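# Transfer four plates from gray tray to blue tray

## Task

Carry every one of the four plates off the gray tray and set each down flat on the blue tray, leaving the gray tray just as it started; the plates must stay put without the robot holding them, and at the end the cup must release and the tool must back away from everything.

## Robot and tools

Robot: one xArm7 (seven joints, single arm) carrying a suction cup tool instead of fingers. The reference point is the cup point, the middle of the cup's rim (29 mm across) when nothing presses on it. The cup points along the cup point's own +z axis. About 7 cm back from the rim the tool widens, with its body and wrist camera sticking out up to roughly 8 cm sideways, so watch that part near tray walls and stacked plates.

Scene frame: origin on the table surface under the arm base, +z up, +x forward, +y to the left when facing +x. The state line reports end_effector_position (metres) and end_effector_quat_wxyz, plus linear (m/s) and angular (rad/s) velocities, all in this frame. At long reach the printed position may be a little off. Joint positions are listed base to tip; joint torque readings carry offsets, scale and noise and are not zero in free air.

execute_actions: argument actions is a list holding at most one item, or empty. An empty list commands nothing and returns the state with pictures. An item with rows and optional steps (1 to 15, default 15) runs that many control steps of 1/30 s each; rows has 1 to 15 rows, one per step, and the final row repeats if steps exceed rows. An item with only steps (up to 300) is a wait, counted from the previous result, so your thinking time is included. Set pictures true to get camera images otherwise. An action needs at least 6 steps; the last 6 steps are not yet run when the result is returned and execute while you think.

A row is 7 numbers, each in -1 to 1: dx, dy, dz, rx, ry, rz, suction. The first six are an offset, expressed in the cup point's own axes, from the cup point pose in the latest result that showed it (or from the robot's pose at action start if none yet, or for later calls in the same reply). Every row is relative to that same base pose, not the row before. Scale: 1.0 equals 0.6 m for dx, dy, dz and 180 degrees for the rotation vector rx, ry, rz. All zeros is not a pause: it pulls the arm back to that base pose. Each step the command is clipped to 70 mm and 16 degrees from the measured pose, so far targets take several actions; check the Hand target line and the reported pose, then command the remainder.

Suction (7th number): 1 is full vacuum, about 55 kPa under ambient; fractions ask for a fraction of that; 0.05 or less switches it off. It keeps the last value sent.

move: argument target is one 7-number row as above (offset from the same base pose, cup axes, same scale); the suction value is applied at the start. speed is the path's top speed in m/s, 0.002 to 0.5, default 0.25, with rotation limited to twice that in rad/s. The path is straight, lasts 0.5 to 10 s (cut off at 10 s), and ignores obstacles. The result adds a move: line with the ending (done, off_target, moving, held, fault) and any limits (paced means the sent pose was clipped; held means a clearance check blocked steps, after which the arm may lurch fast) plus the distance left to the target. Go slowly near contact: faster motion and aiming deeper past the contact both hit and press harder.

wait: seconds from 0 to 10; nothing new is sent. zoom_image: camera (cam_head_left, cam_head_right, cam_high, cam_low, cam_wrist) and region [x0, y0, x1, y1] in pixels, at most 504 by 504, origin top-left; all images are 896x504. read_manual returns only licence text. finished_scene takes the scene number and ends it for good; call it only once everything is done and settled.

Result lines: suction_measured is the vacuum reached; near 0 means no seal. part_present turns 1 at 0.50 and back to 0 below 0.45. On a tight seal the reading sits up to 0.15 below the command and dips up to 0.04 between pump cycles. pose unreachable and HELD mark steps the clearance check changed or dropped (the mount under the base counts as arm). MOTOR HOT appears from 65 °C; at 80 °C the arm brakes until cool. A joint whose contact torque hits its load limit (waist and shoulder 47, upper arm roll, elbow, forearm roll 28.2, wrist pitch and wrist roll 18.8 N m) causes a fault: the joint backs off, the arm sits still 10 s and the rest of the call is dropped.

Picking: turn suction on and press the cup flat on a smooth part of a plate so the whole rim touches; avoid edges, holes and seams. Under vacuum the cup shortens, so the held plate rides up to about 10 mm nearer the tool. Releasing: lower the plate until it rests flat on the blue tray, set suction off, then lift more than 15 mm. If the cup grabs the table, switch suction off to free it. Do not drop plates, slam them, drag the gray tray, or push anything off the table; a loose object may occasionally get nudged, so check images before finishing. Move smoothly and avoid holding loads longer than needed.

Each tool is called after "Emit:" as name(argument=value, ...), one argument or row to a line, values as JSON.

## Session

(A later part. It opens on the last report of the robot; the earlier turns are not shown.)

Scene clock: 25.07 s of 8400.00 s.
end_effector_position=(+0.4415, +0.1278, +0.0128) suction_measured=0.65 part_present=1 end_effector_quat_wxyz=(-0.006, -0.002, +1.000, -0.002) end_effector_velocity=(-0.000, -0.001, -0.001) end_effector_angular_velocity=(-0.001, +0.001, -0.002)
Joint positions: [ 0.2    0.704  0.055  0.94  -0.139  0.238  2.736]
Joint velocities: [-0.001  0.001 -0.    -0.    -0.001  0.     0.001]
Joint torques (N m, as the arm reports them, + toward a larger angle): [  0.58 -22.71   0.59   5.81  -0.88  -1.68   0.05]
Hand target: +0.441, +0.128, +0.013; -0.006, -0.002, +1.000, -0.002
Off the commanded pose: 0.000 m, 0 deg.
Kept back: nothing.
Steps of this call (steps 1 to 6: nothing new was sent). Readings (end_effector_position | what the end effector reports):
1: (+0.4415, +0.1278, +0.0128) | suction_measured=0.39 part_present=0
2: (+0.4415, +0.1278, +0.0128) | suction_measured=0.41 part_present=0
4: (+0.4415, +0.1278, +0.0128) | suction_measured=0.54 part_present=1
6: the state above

Emit:
move(
  target=[0,0,-0.104,0,0,0,1],
  speed=0.12,
)

Emit:
move(
  target=[-0.13,-0.505,0,0,0,0.09,1],
  speed=0.3,
)

Emit:
move(
  target=[0,0,0.106,0,0,0,1],
  speed=0.06,
)

Scene clock: 26.27 s of 8400.00 s.
end_effector_position=(+0.4421, +0.1282, +0.0748) suction_measured=0.98 part_present=1 end_effector_quat_wxyz=(-0.006, -0.002, +1.000, -0.002) end_effector_velocity=(+0.002, -0.000, +0.003) end_effector_angular_velocity=(+0.001, -0.004, -0.000)
Joint positions: [ 0.174  0.517  0.088  0.881 -0.112  0.368  2.714]
Joint velocities: [-0.002 -0.005  0.001  0.001  0.001  0.003 -0.001]
Joint torques (N m, as the arm reports them, + toward a larger angle): [  0.41 -21.98   0.79   6.46  -0.94  -1.65   0.09]
Hand target: +0.442, +0.128, +0.075; -0.006, -0.002, +1.000, -0.002
Off the commanded pose: 0.000 m, 0 deg.
Kept back: nothing.
move: done

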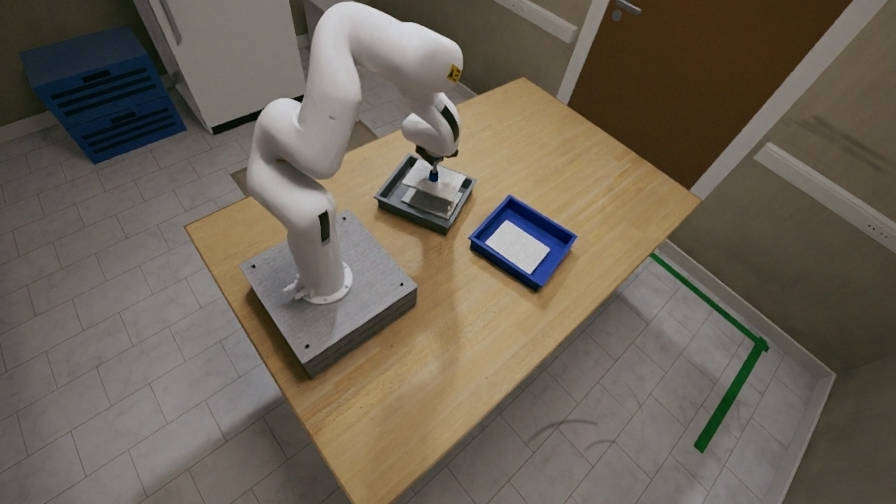

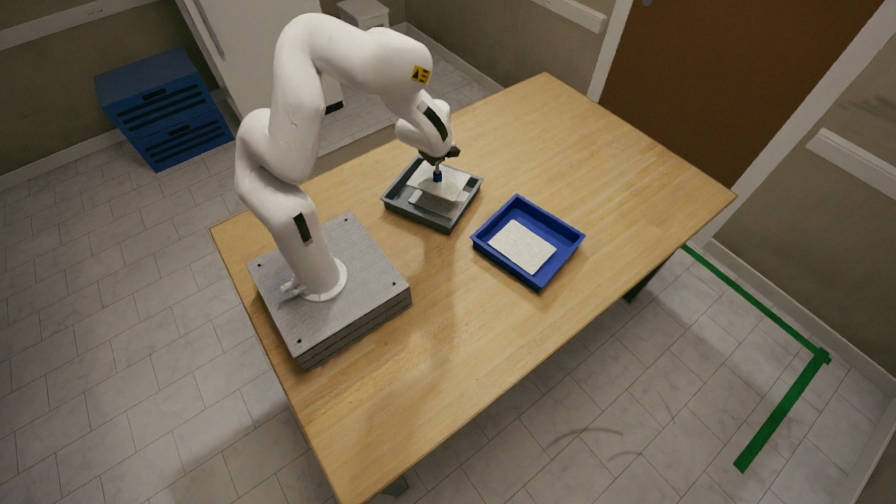

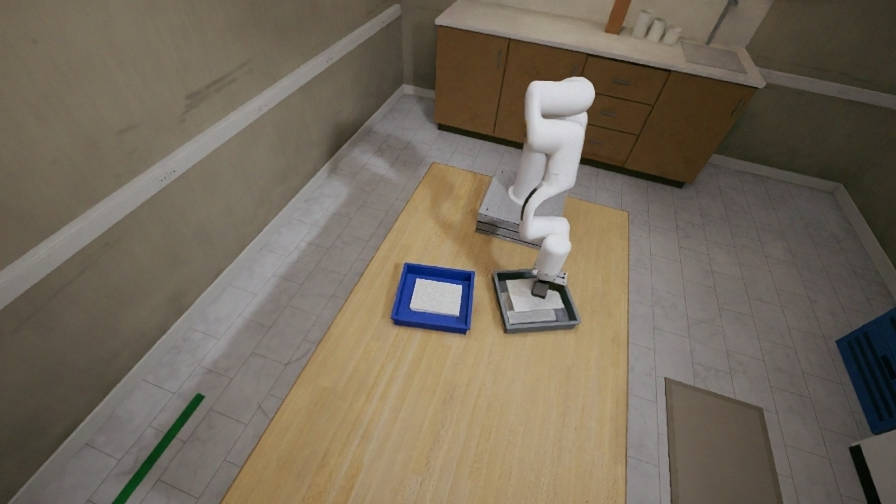

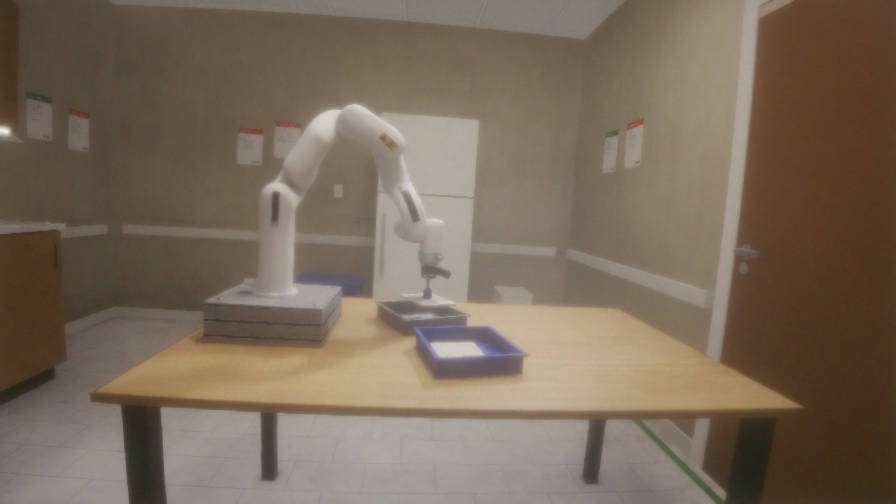

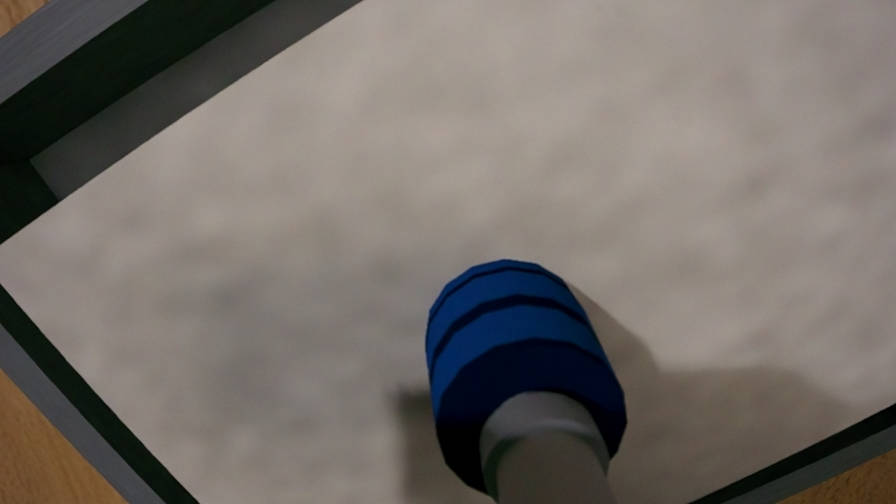

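Scene clock: 27.83 s of 8400.00 s.
end_effector_position=(+0.5215, -0.1737, +0.0753) suction_measured=0.99 part_present=1 end_effector_quat_wxyz=(-0.005, +0.138, +0.990, -0.002) end_effector_velocity=(-0.001, -0.012, +0.001) end_effector_angular_velocity=(-0.006, +0.000, -0.016)
Joint positions: [-0.318  0.705 -0.011  1.252  0.02   0.547  2.297]
Joint velocities: [-0.011  0.004 -0.01   0.01   0.     0.005 -0.002]
Joint torques (N m, as the arm reports them, + toward a larger angle): [  0.76 -26.23  -0.34   7.86  -0.95  -1.46   0.02]
Hand target: +0.521, -0.175, +0.075; -0.005, +0.139, +0.990, -0.003
Off the commanded pose: 0.001 m, 0 deg.
Kept back: nothing.
move: done

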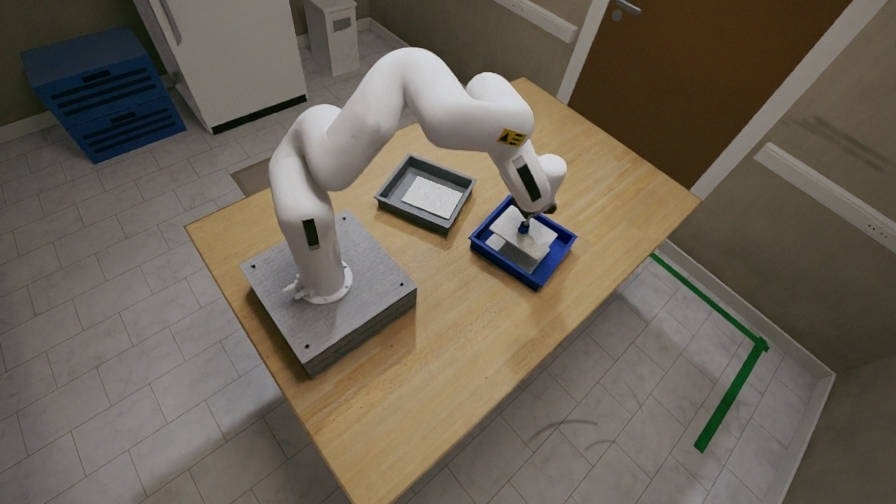

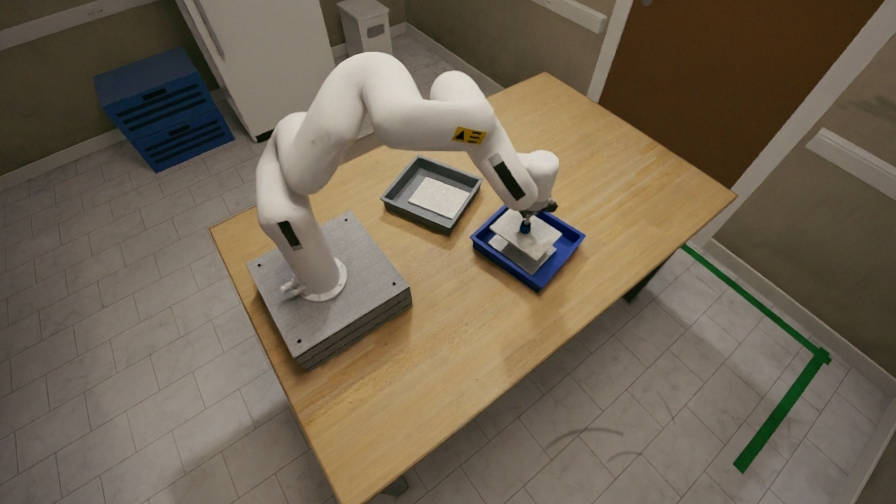

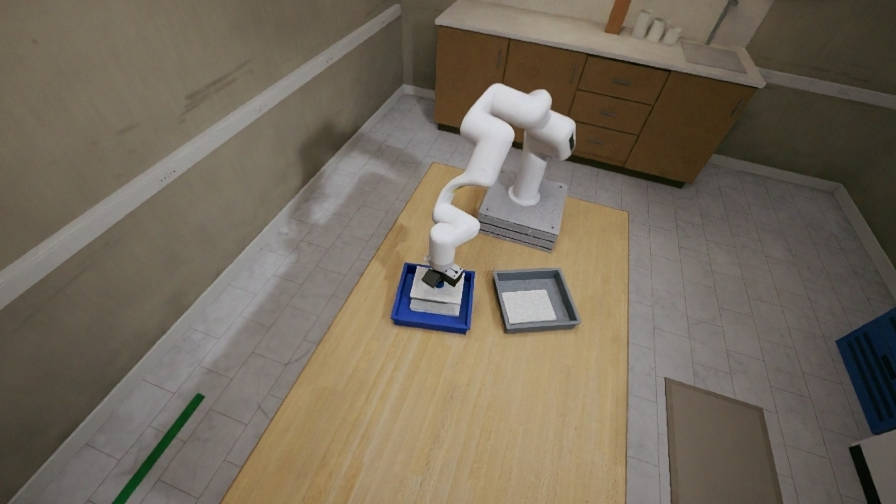

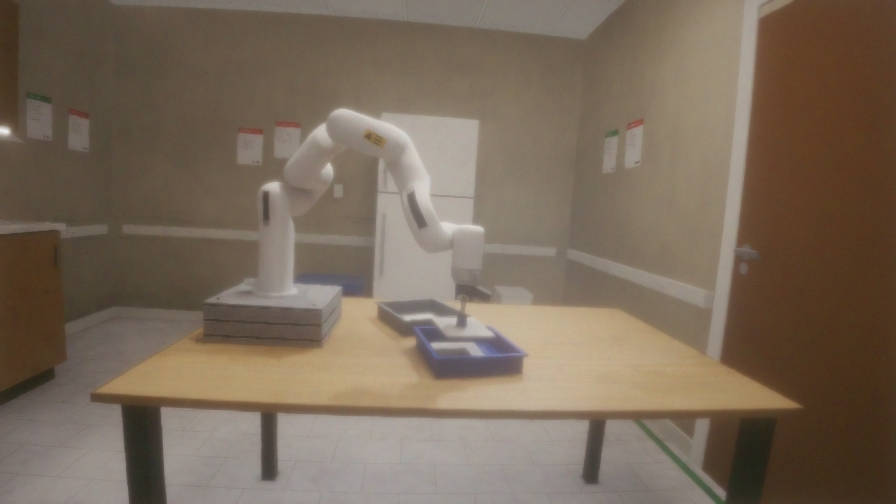

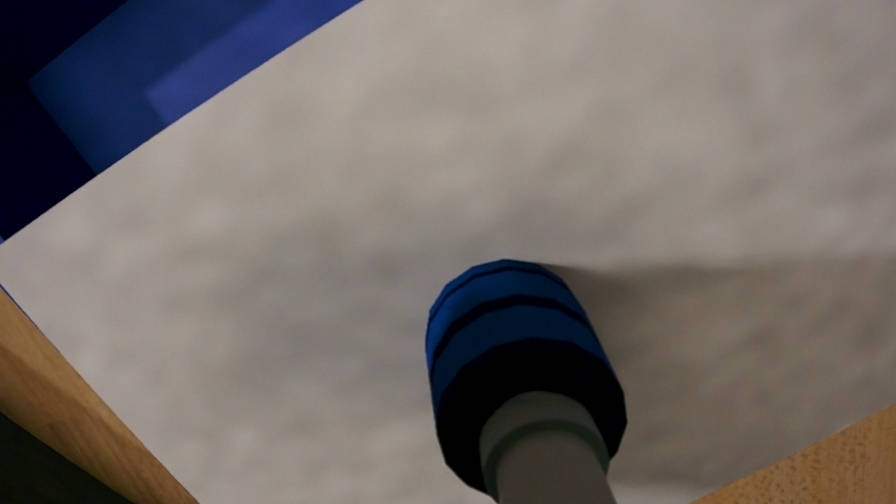

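Scene clock: 29.23 s of 8400.00 s.
end_effector_position=(+0.5209, -0.1742, +0.0122) suction_measured=0.96 part_present=1 end_effector_quat_wxyz=(-0.005, +0.138, +0.990, -0.002) end_effector_velocity=(-0.000, -0.001, -0.002) end_effector_angular_velocity=(-0.001, +0.002, +0.001)
Joint positions: [-0.32   0.866 -0.009  1.309  0.022  0.442  2.295]
Joint velocities: [ 0.001  0.004 -0.001  0.002 -0.    -0.001 -0.001]
Joint torques (N m, as the arm reports them, + toward a larger angle): [  0.72 -26.92  -0.34   7.13  -1.24  -1.63   0.07]
Hand target: +0.521, -0.174, +0.012; -0.005, +0.138, +0.990, -0.002
Off the commanded pose: 0.000 m, 0 deg.
Kept back: nothing.
move: done

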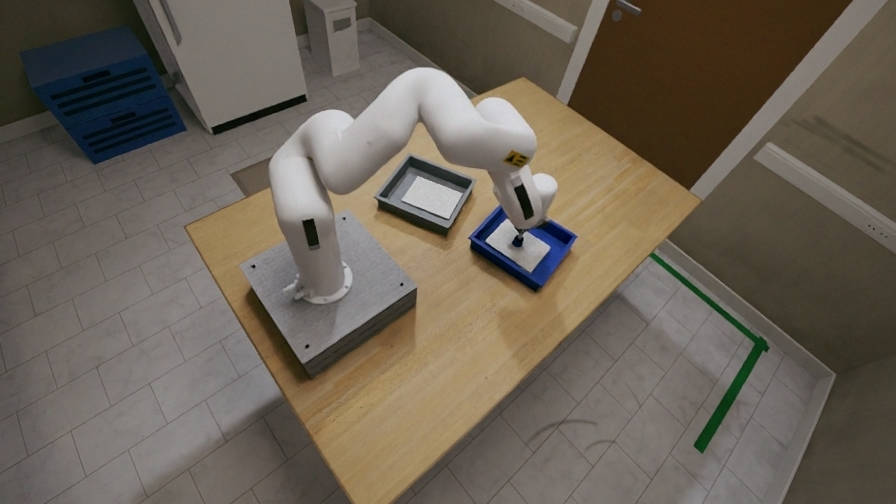

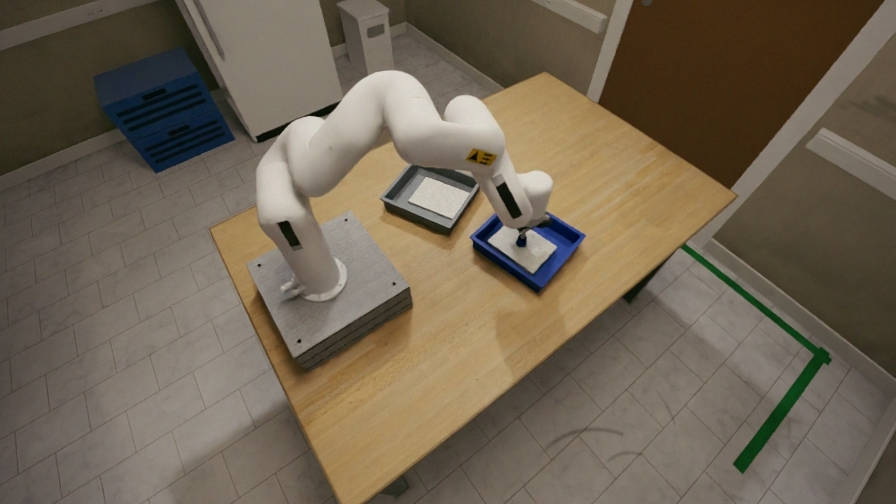

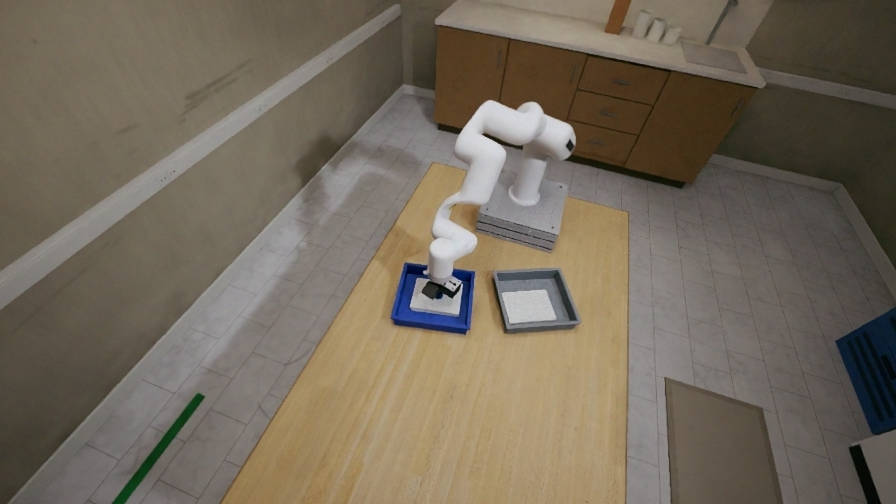

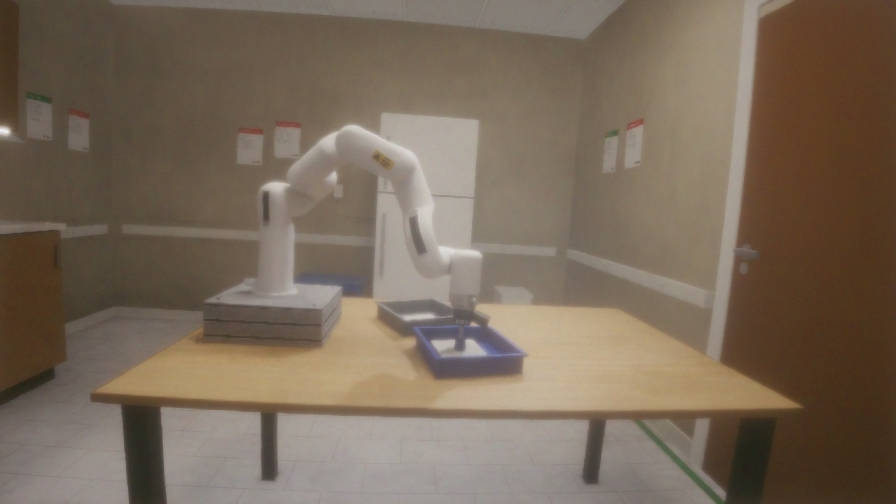

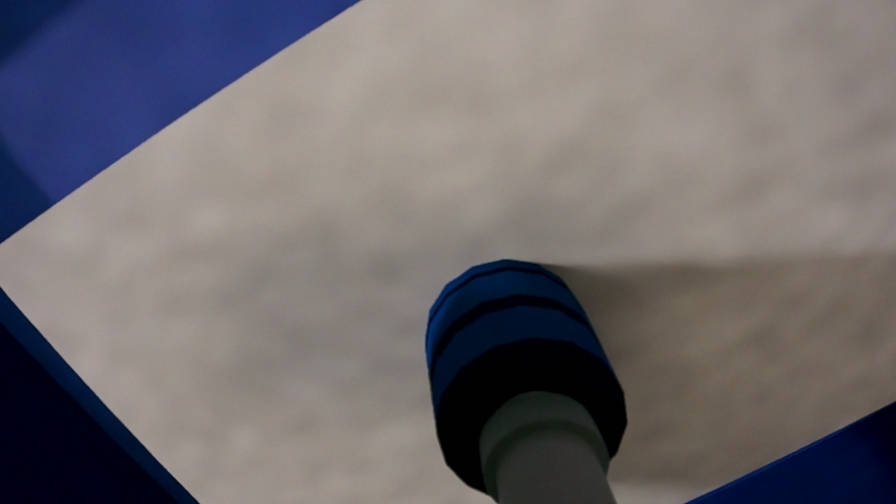

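Emit:
move(
  target=[0,0,-0.105,0,0,0,0],
  speed=0.15,
)

Emit:
move(
  target=[0.265,0.45,0,0,0,-0.09,0],
  speed=0.35,
)

Emit:
move(
  target=[0,0,0.113,0,0,0,1],
  speed=0.06,
)

Emit:
execute_actions(
  actions=[
    {"steps":6},
  ],
)

Scene clock: 30.37 s of 8400.00 s.
end_effector_position=(+0.5214, -0.1737, +0.0746) suction_measured=0.00 part_present=0 end_effector_quat_wxyz=(-0.005, +0.138, +0.990, -0.002) end_effector_velocity=(+0.002, -0.000, +0.004) end_effector_angular_velocity=(-0.002, -0.006, +0.000)
Joint positions: [-0.318  0.707 -0.011  1.252  0.02   0.546  2.297]
Joint velocities: [ 0.001 -0.006  0.     0.002 -0.     0.002  0.001]
Joint torques (N m, as the arm reports them, + toward a larger angle): [  0.65 -25.73  -0.36   7.86  -1.16  -1.55   0.21]
Hand target: +0.522, -0.174, +0.075; -0.005, +0.138, +0.990, -0.002
Off the commanded pose: 0.001 m, 0 deg.
Kept back: nothing.
move: done

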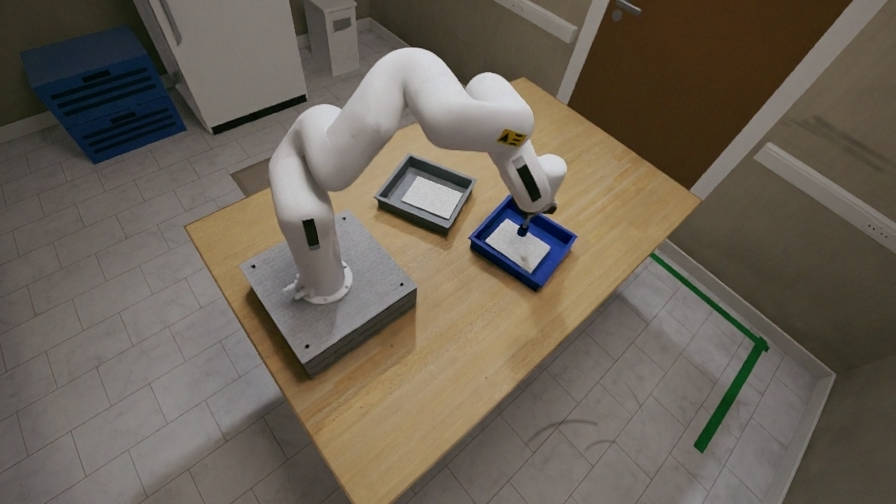

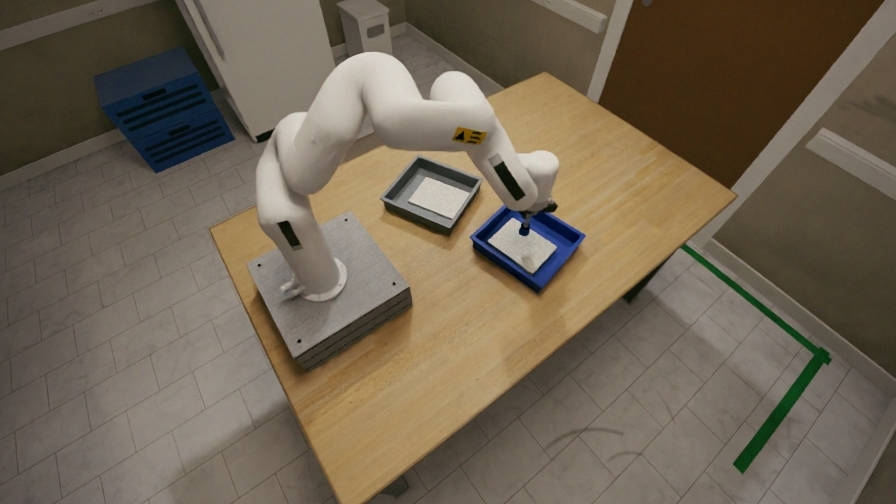

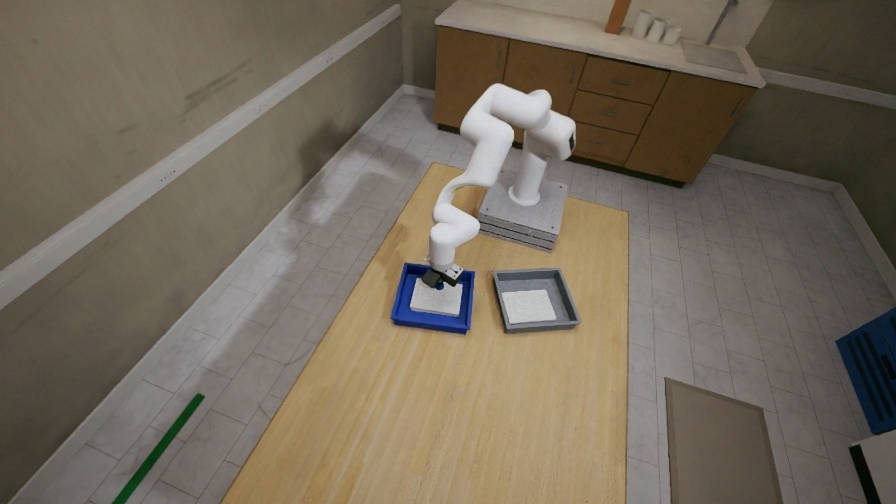

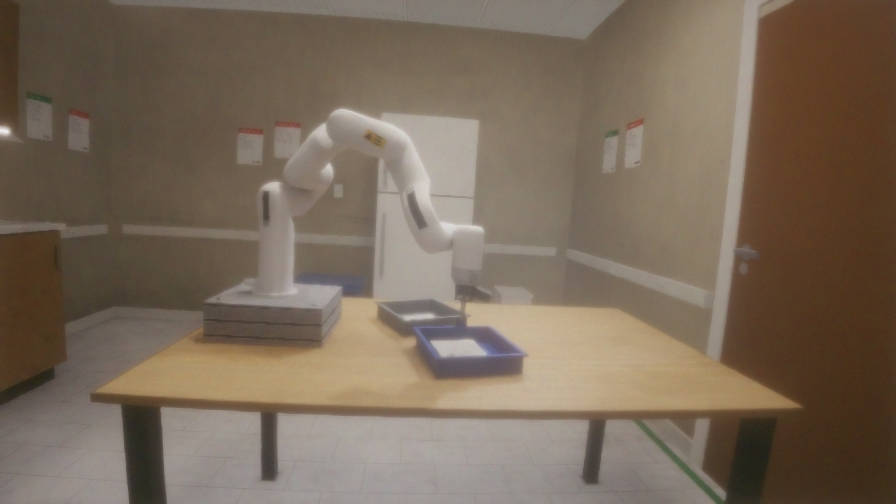

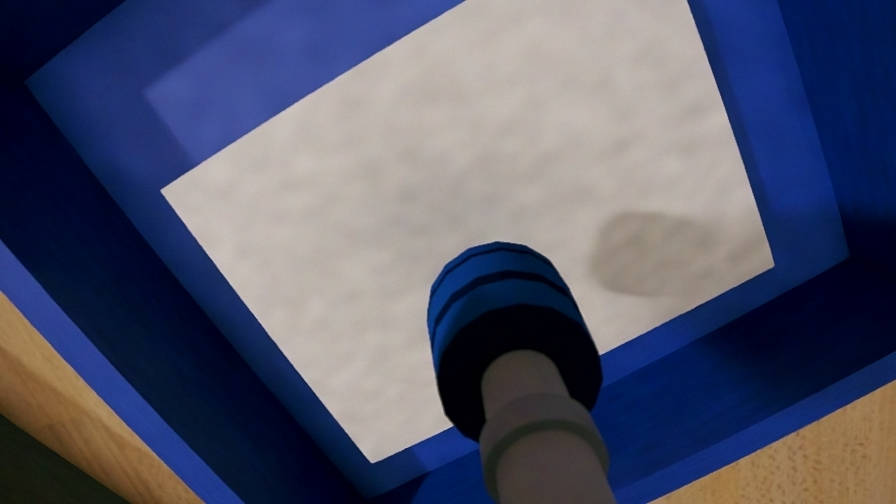

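Scene clock: 31.77 s of 8400.00 s.
end_effector_position=(+0.4426, +0.1282, +0.0742) suction_measured=0.00 part_present=0 end_effector_quat_wxyz=(-0.006, -0.002, +1.000, -0.002) end_effector_velocity=(-0.002, +0.009, -0.000) end_effector_angular_velocity=(+0.000, +0.001, +0.011)
Joint positions: [ 0.175  0.52   0.086  0.884 -0.111  0.368  2.714]
Joint velocities: [ 0.016  0.001  0.003  0.001 -0.003  0.002  0.011]
Joint torques (N m, as the arm reports them, + toward a larger angle): [  0.85 -20.88   0.71   6.66  -0.93  -1.66  -0.07]
Hand target: +0.442, +0.130, +0.074; -0.006, -0.003, +1.000, -0.001
Off the commanded pose: 0.001 m, 0 deg.
Kept back: nothing.
move: done

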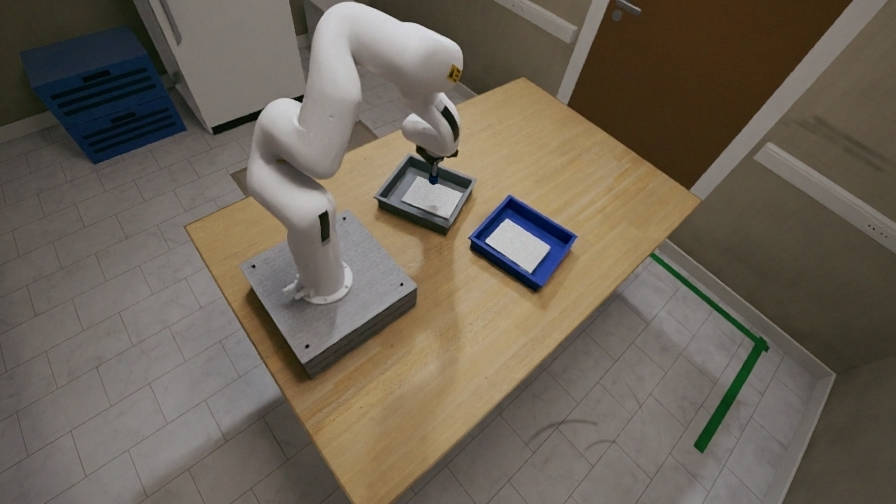

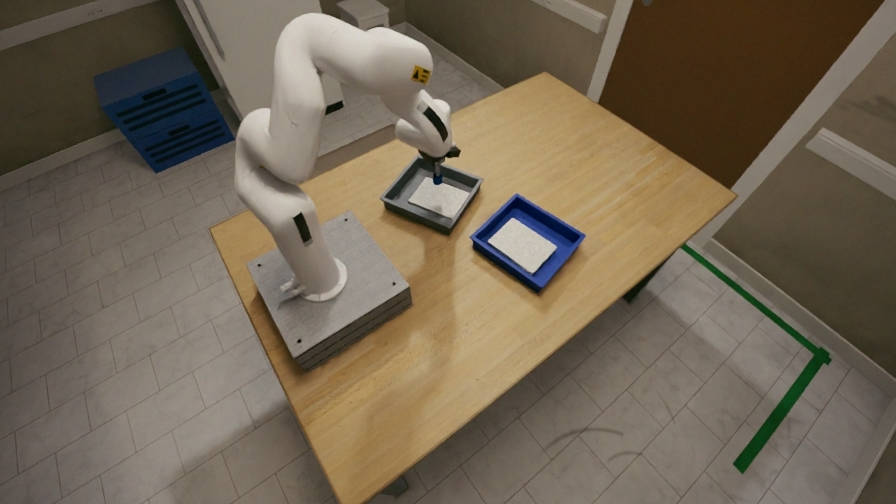

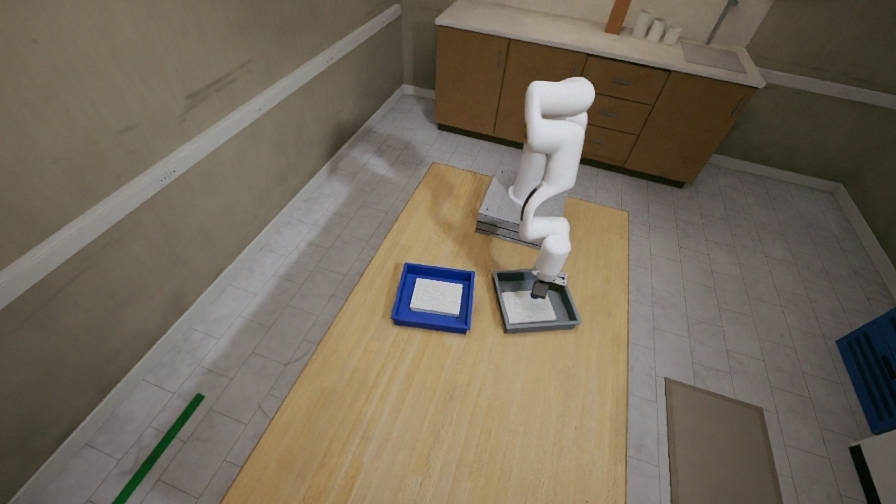

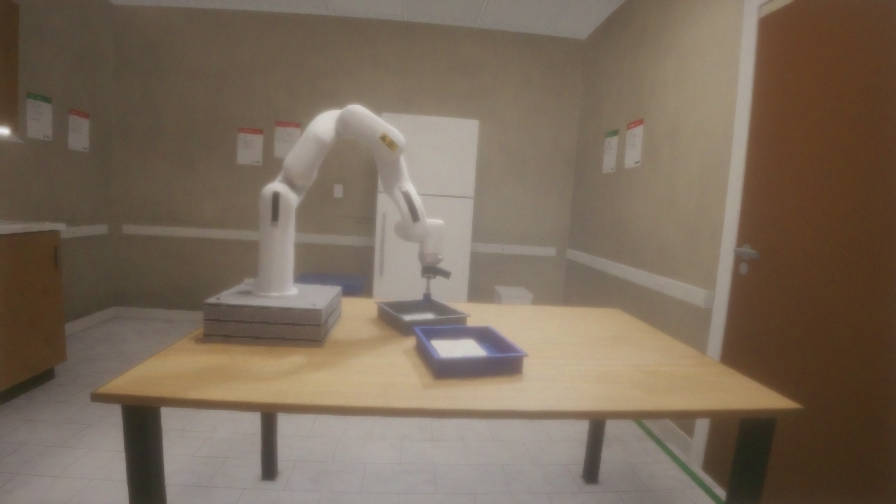

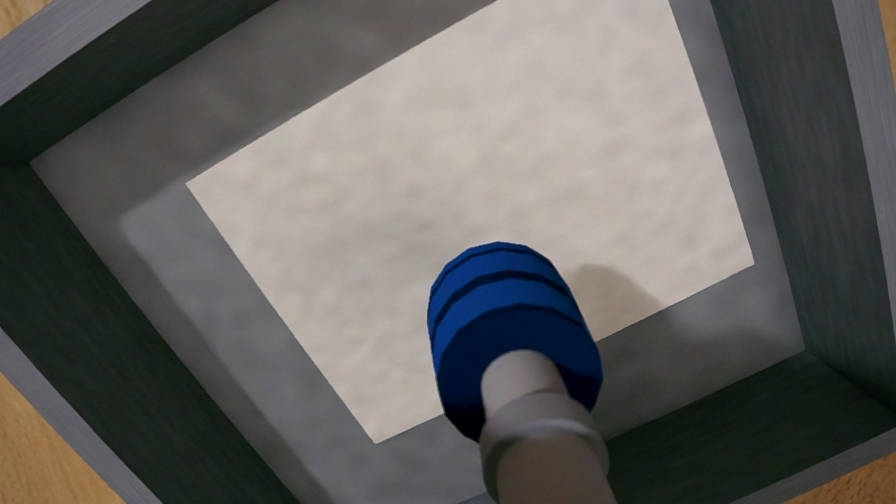

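Scene clock: 33.27 s of 8400.00 s.
end_effector_position=(+0.4416, +0.1278, +0.0064) suction_measured=0.36 part_present=0 end_effector_quat_wxyz=(-0.006, -0.002, +1.000, -0.002) end_effector_velocity=(+0.002, +0.000, +0.000) end_effector_angular_velocity=(+0.001, -0.004, -0.000)
Joint positions: [ 0.203  0.723  0.051  0.949 -0.137  0.229  2.736]
Joint velocities: [ 0.     0.002 -0.     0.003 -0.    -0.003 -0.   ]
Joint torques (N m, as the arm reports them, + toward a larger angle): [  0.76 -23.09   0.77   5.56  -1.31  -1.76   0.03]
Hand target: +0.442, +0.128, +0.006; -0.006, -0.002, +1.000, -0.002
Off the commanded pose: 0.000 m, 0 deg.
Kept back: nothing.
move: done

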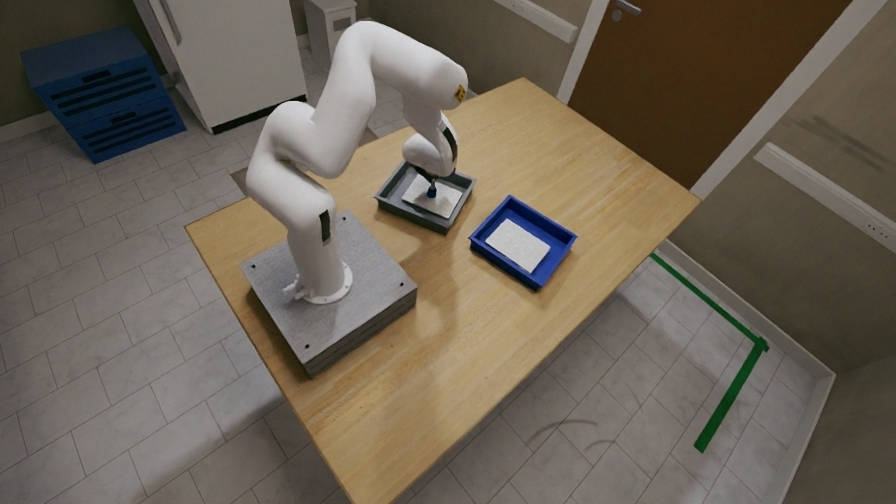

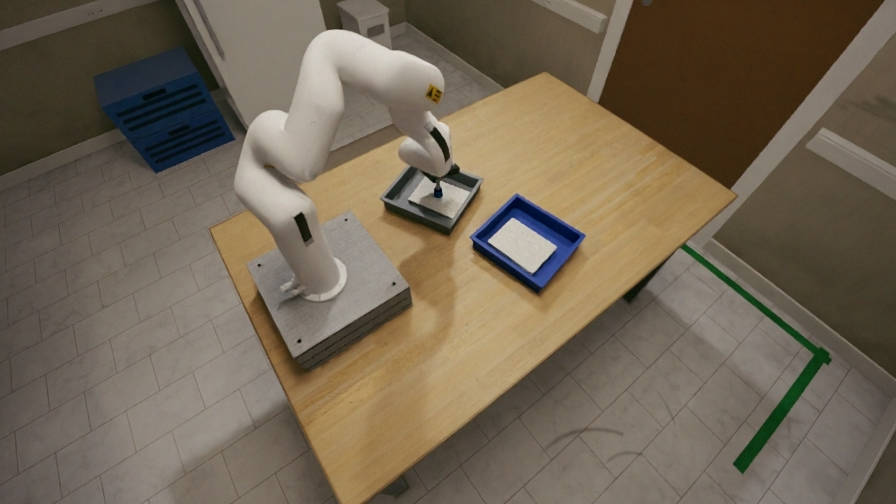

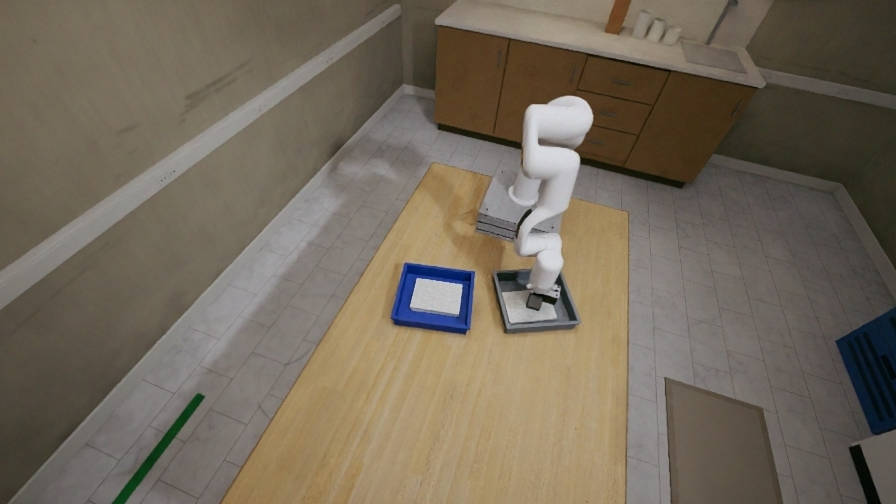

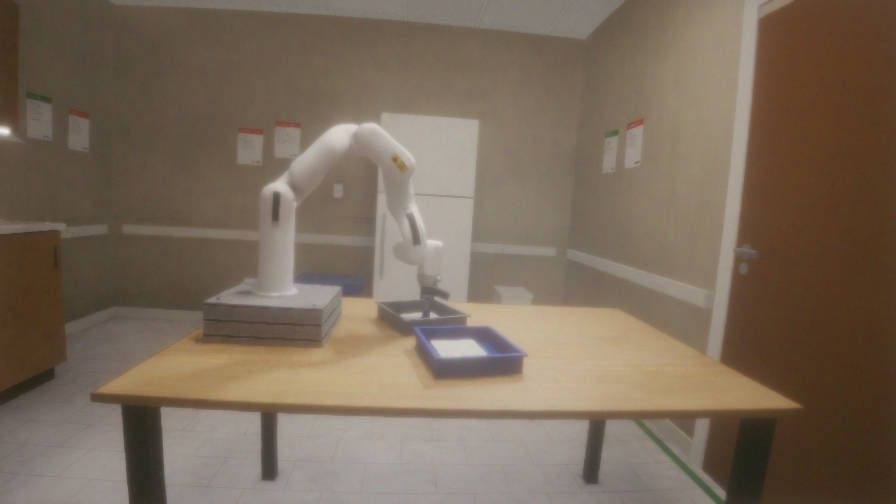

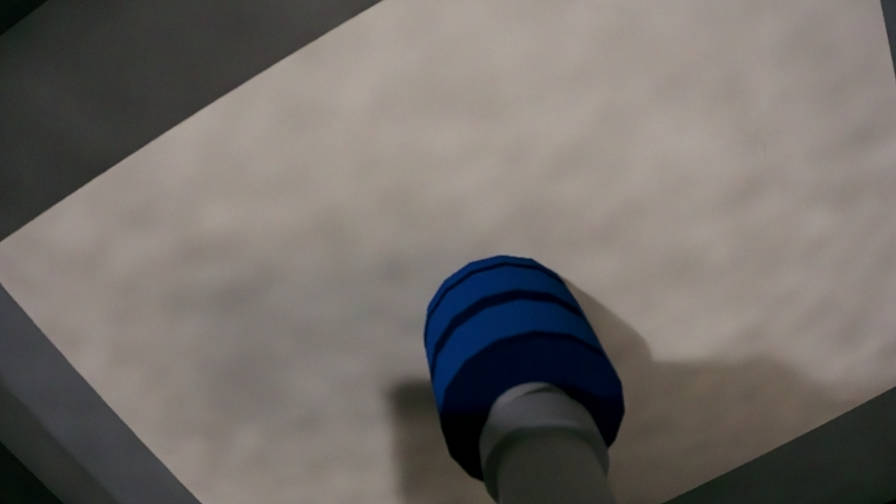

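Scene clock: 33.47 s of 8400.00 s.
end_effector_position=(+0.4416, +0.1277, +0.0064) suction_measured=0.66 part_present=1 end_effector_quat_wxyz=(-0.006, -0.002, +1.000, -0.002) end_effector_velocity=(-0.000, +0.000, -0.000) end_effector_angular_velocity=(+0.000, +0.000, -0.000)
Joint positions: [ 0.203  0.724  0.051  0.949 -0.137  0.228  2.736]
Joint velocities: [ 0.     0.001  0.     0.    -0.    -0.001  0.001]
Joint torques (N m, as the arm reports them, + toward a larger angle): [  0.78 -23.41   0.28   5.74  -0.85  -1.81   0.08]
Hand target: +0.442, +0.128, +0.006; -0.006, -0.002, +1.000, -0.002
Off the commanded pose: 0.000 m, 0 deg.
Kept back: nothing.
Steps of this call (steps 1 to 6: nothing new was sent). Readings (end_effector_position | what the end effector reports):
1: (+0.4416, +0.1278, +0.0064) | suction_measured=0.39 part_present=0
2: (+0.4416, +0.1278, +0.0064) | suction_measured=0.44 part_present=0
4: (+0.4416, +0.1278, +0.0064) | suction_measured=0.56 part_present=1
6: the state above


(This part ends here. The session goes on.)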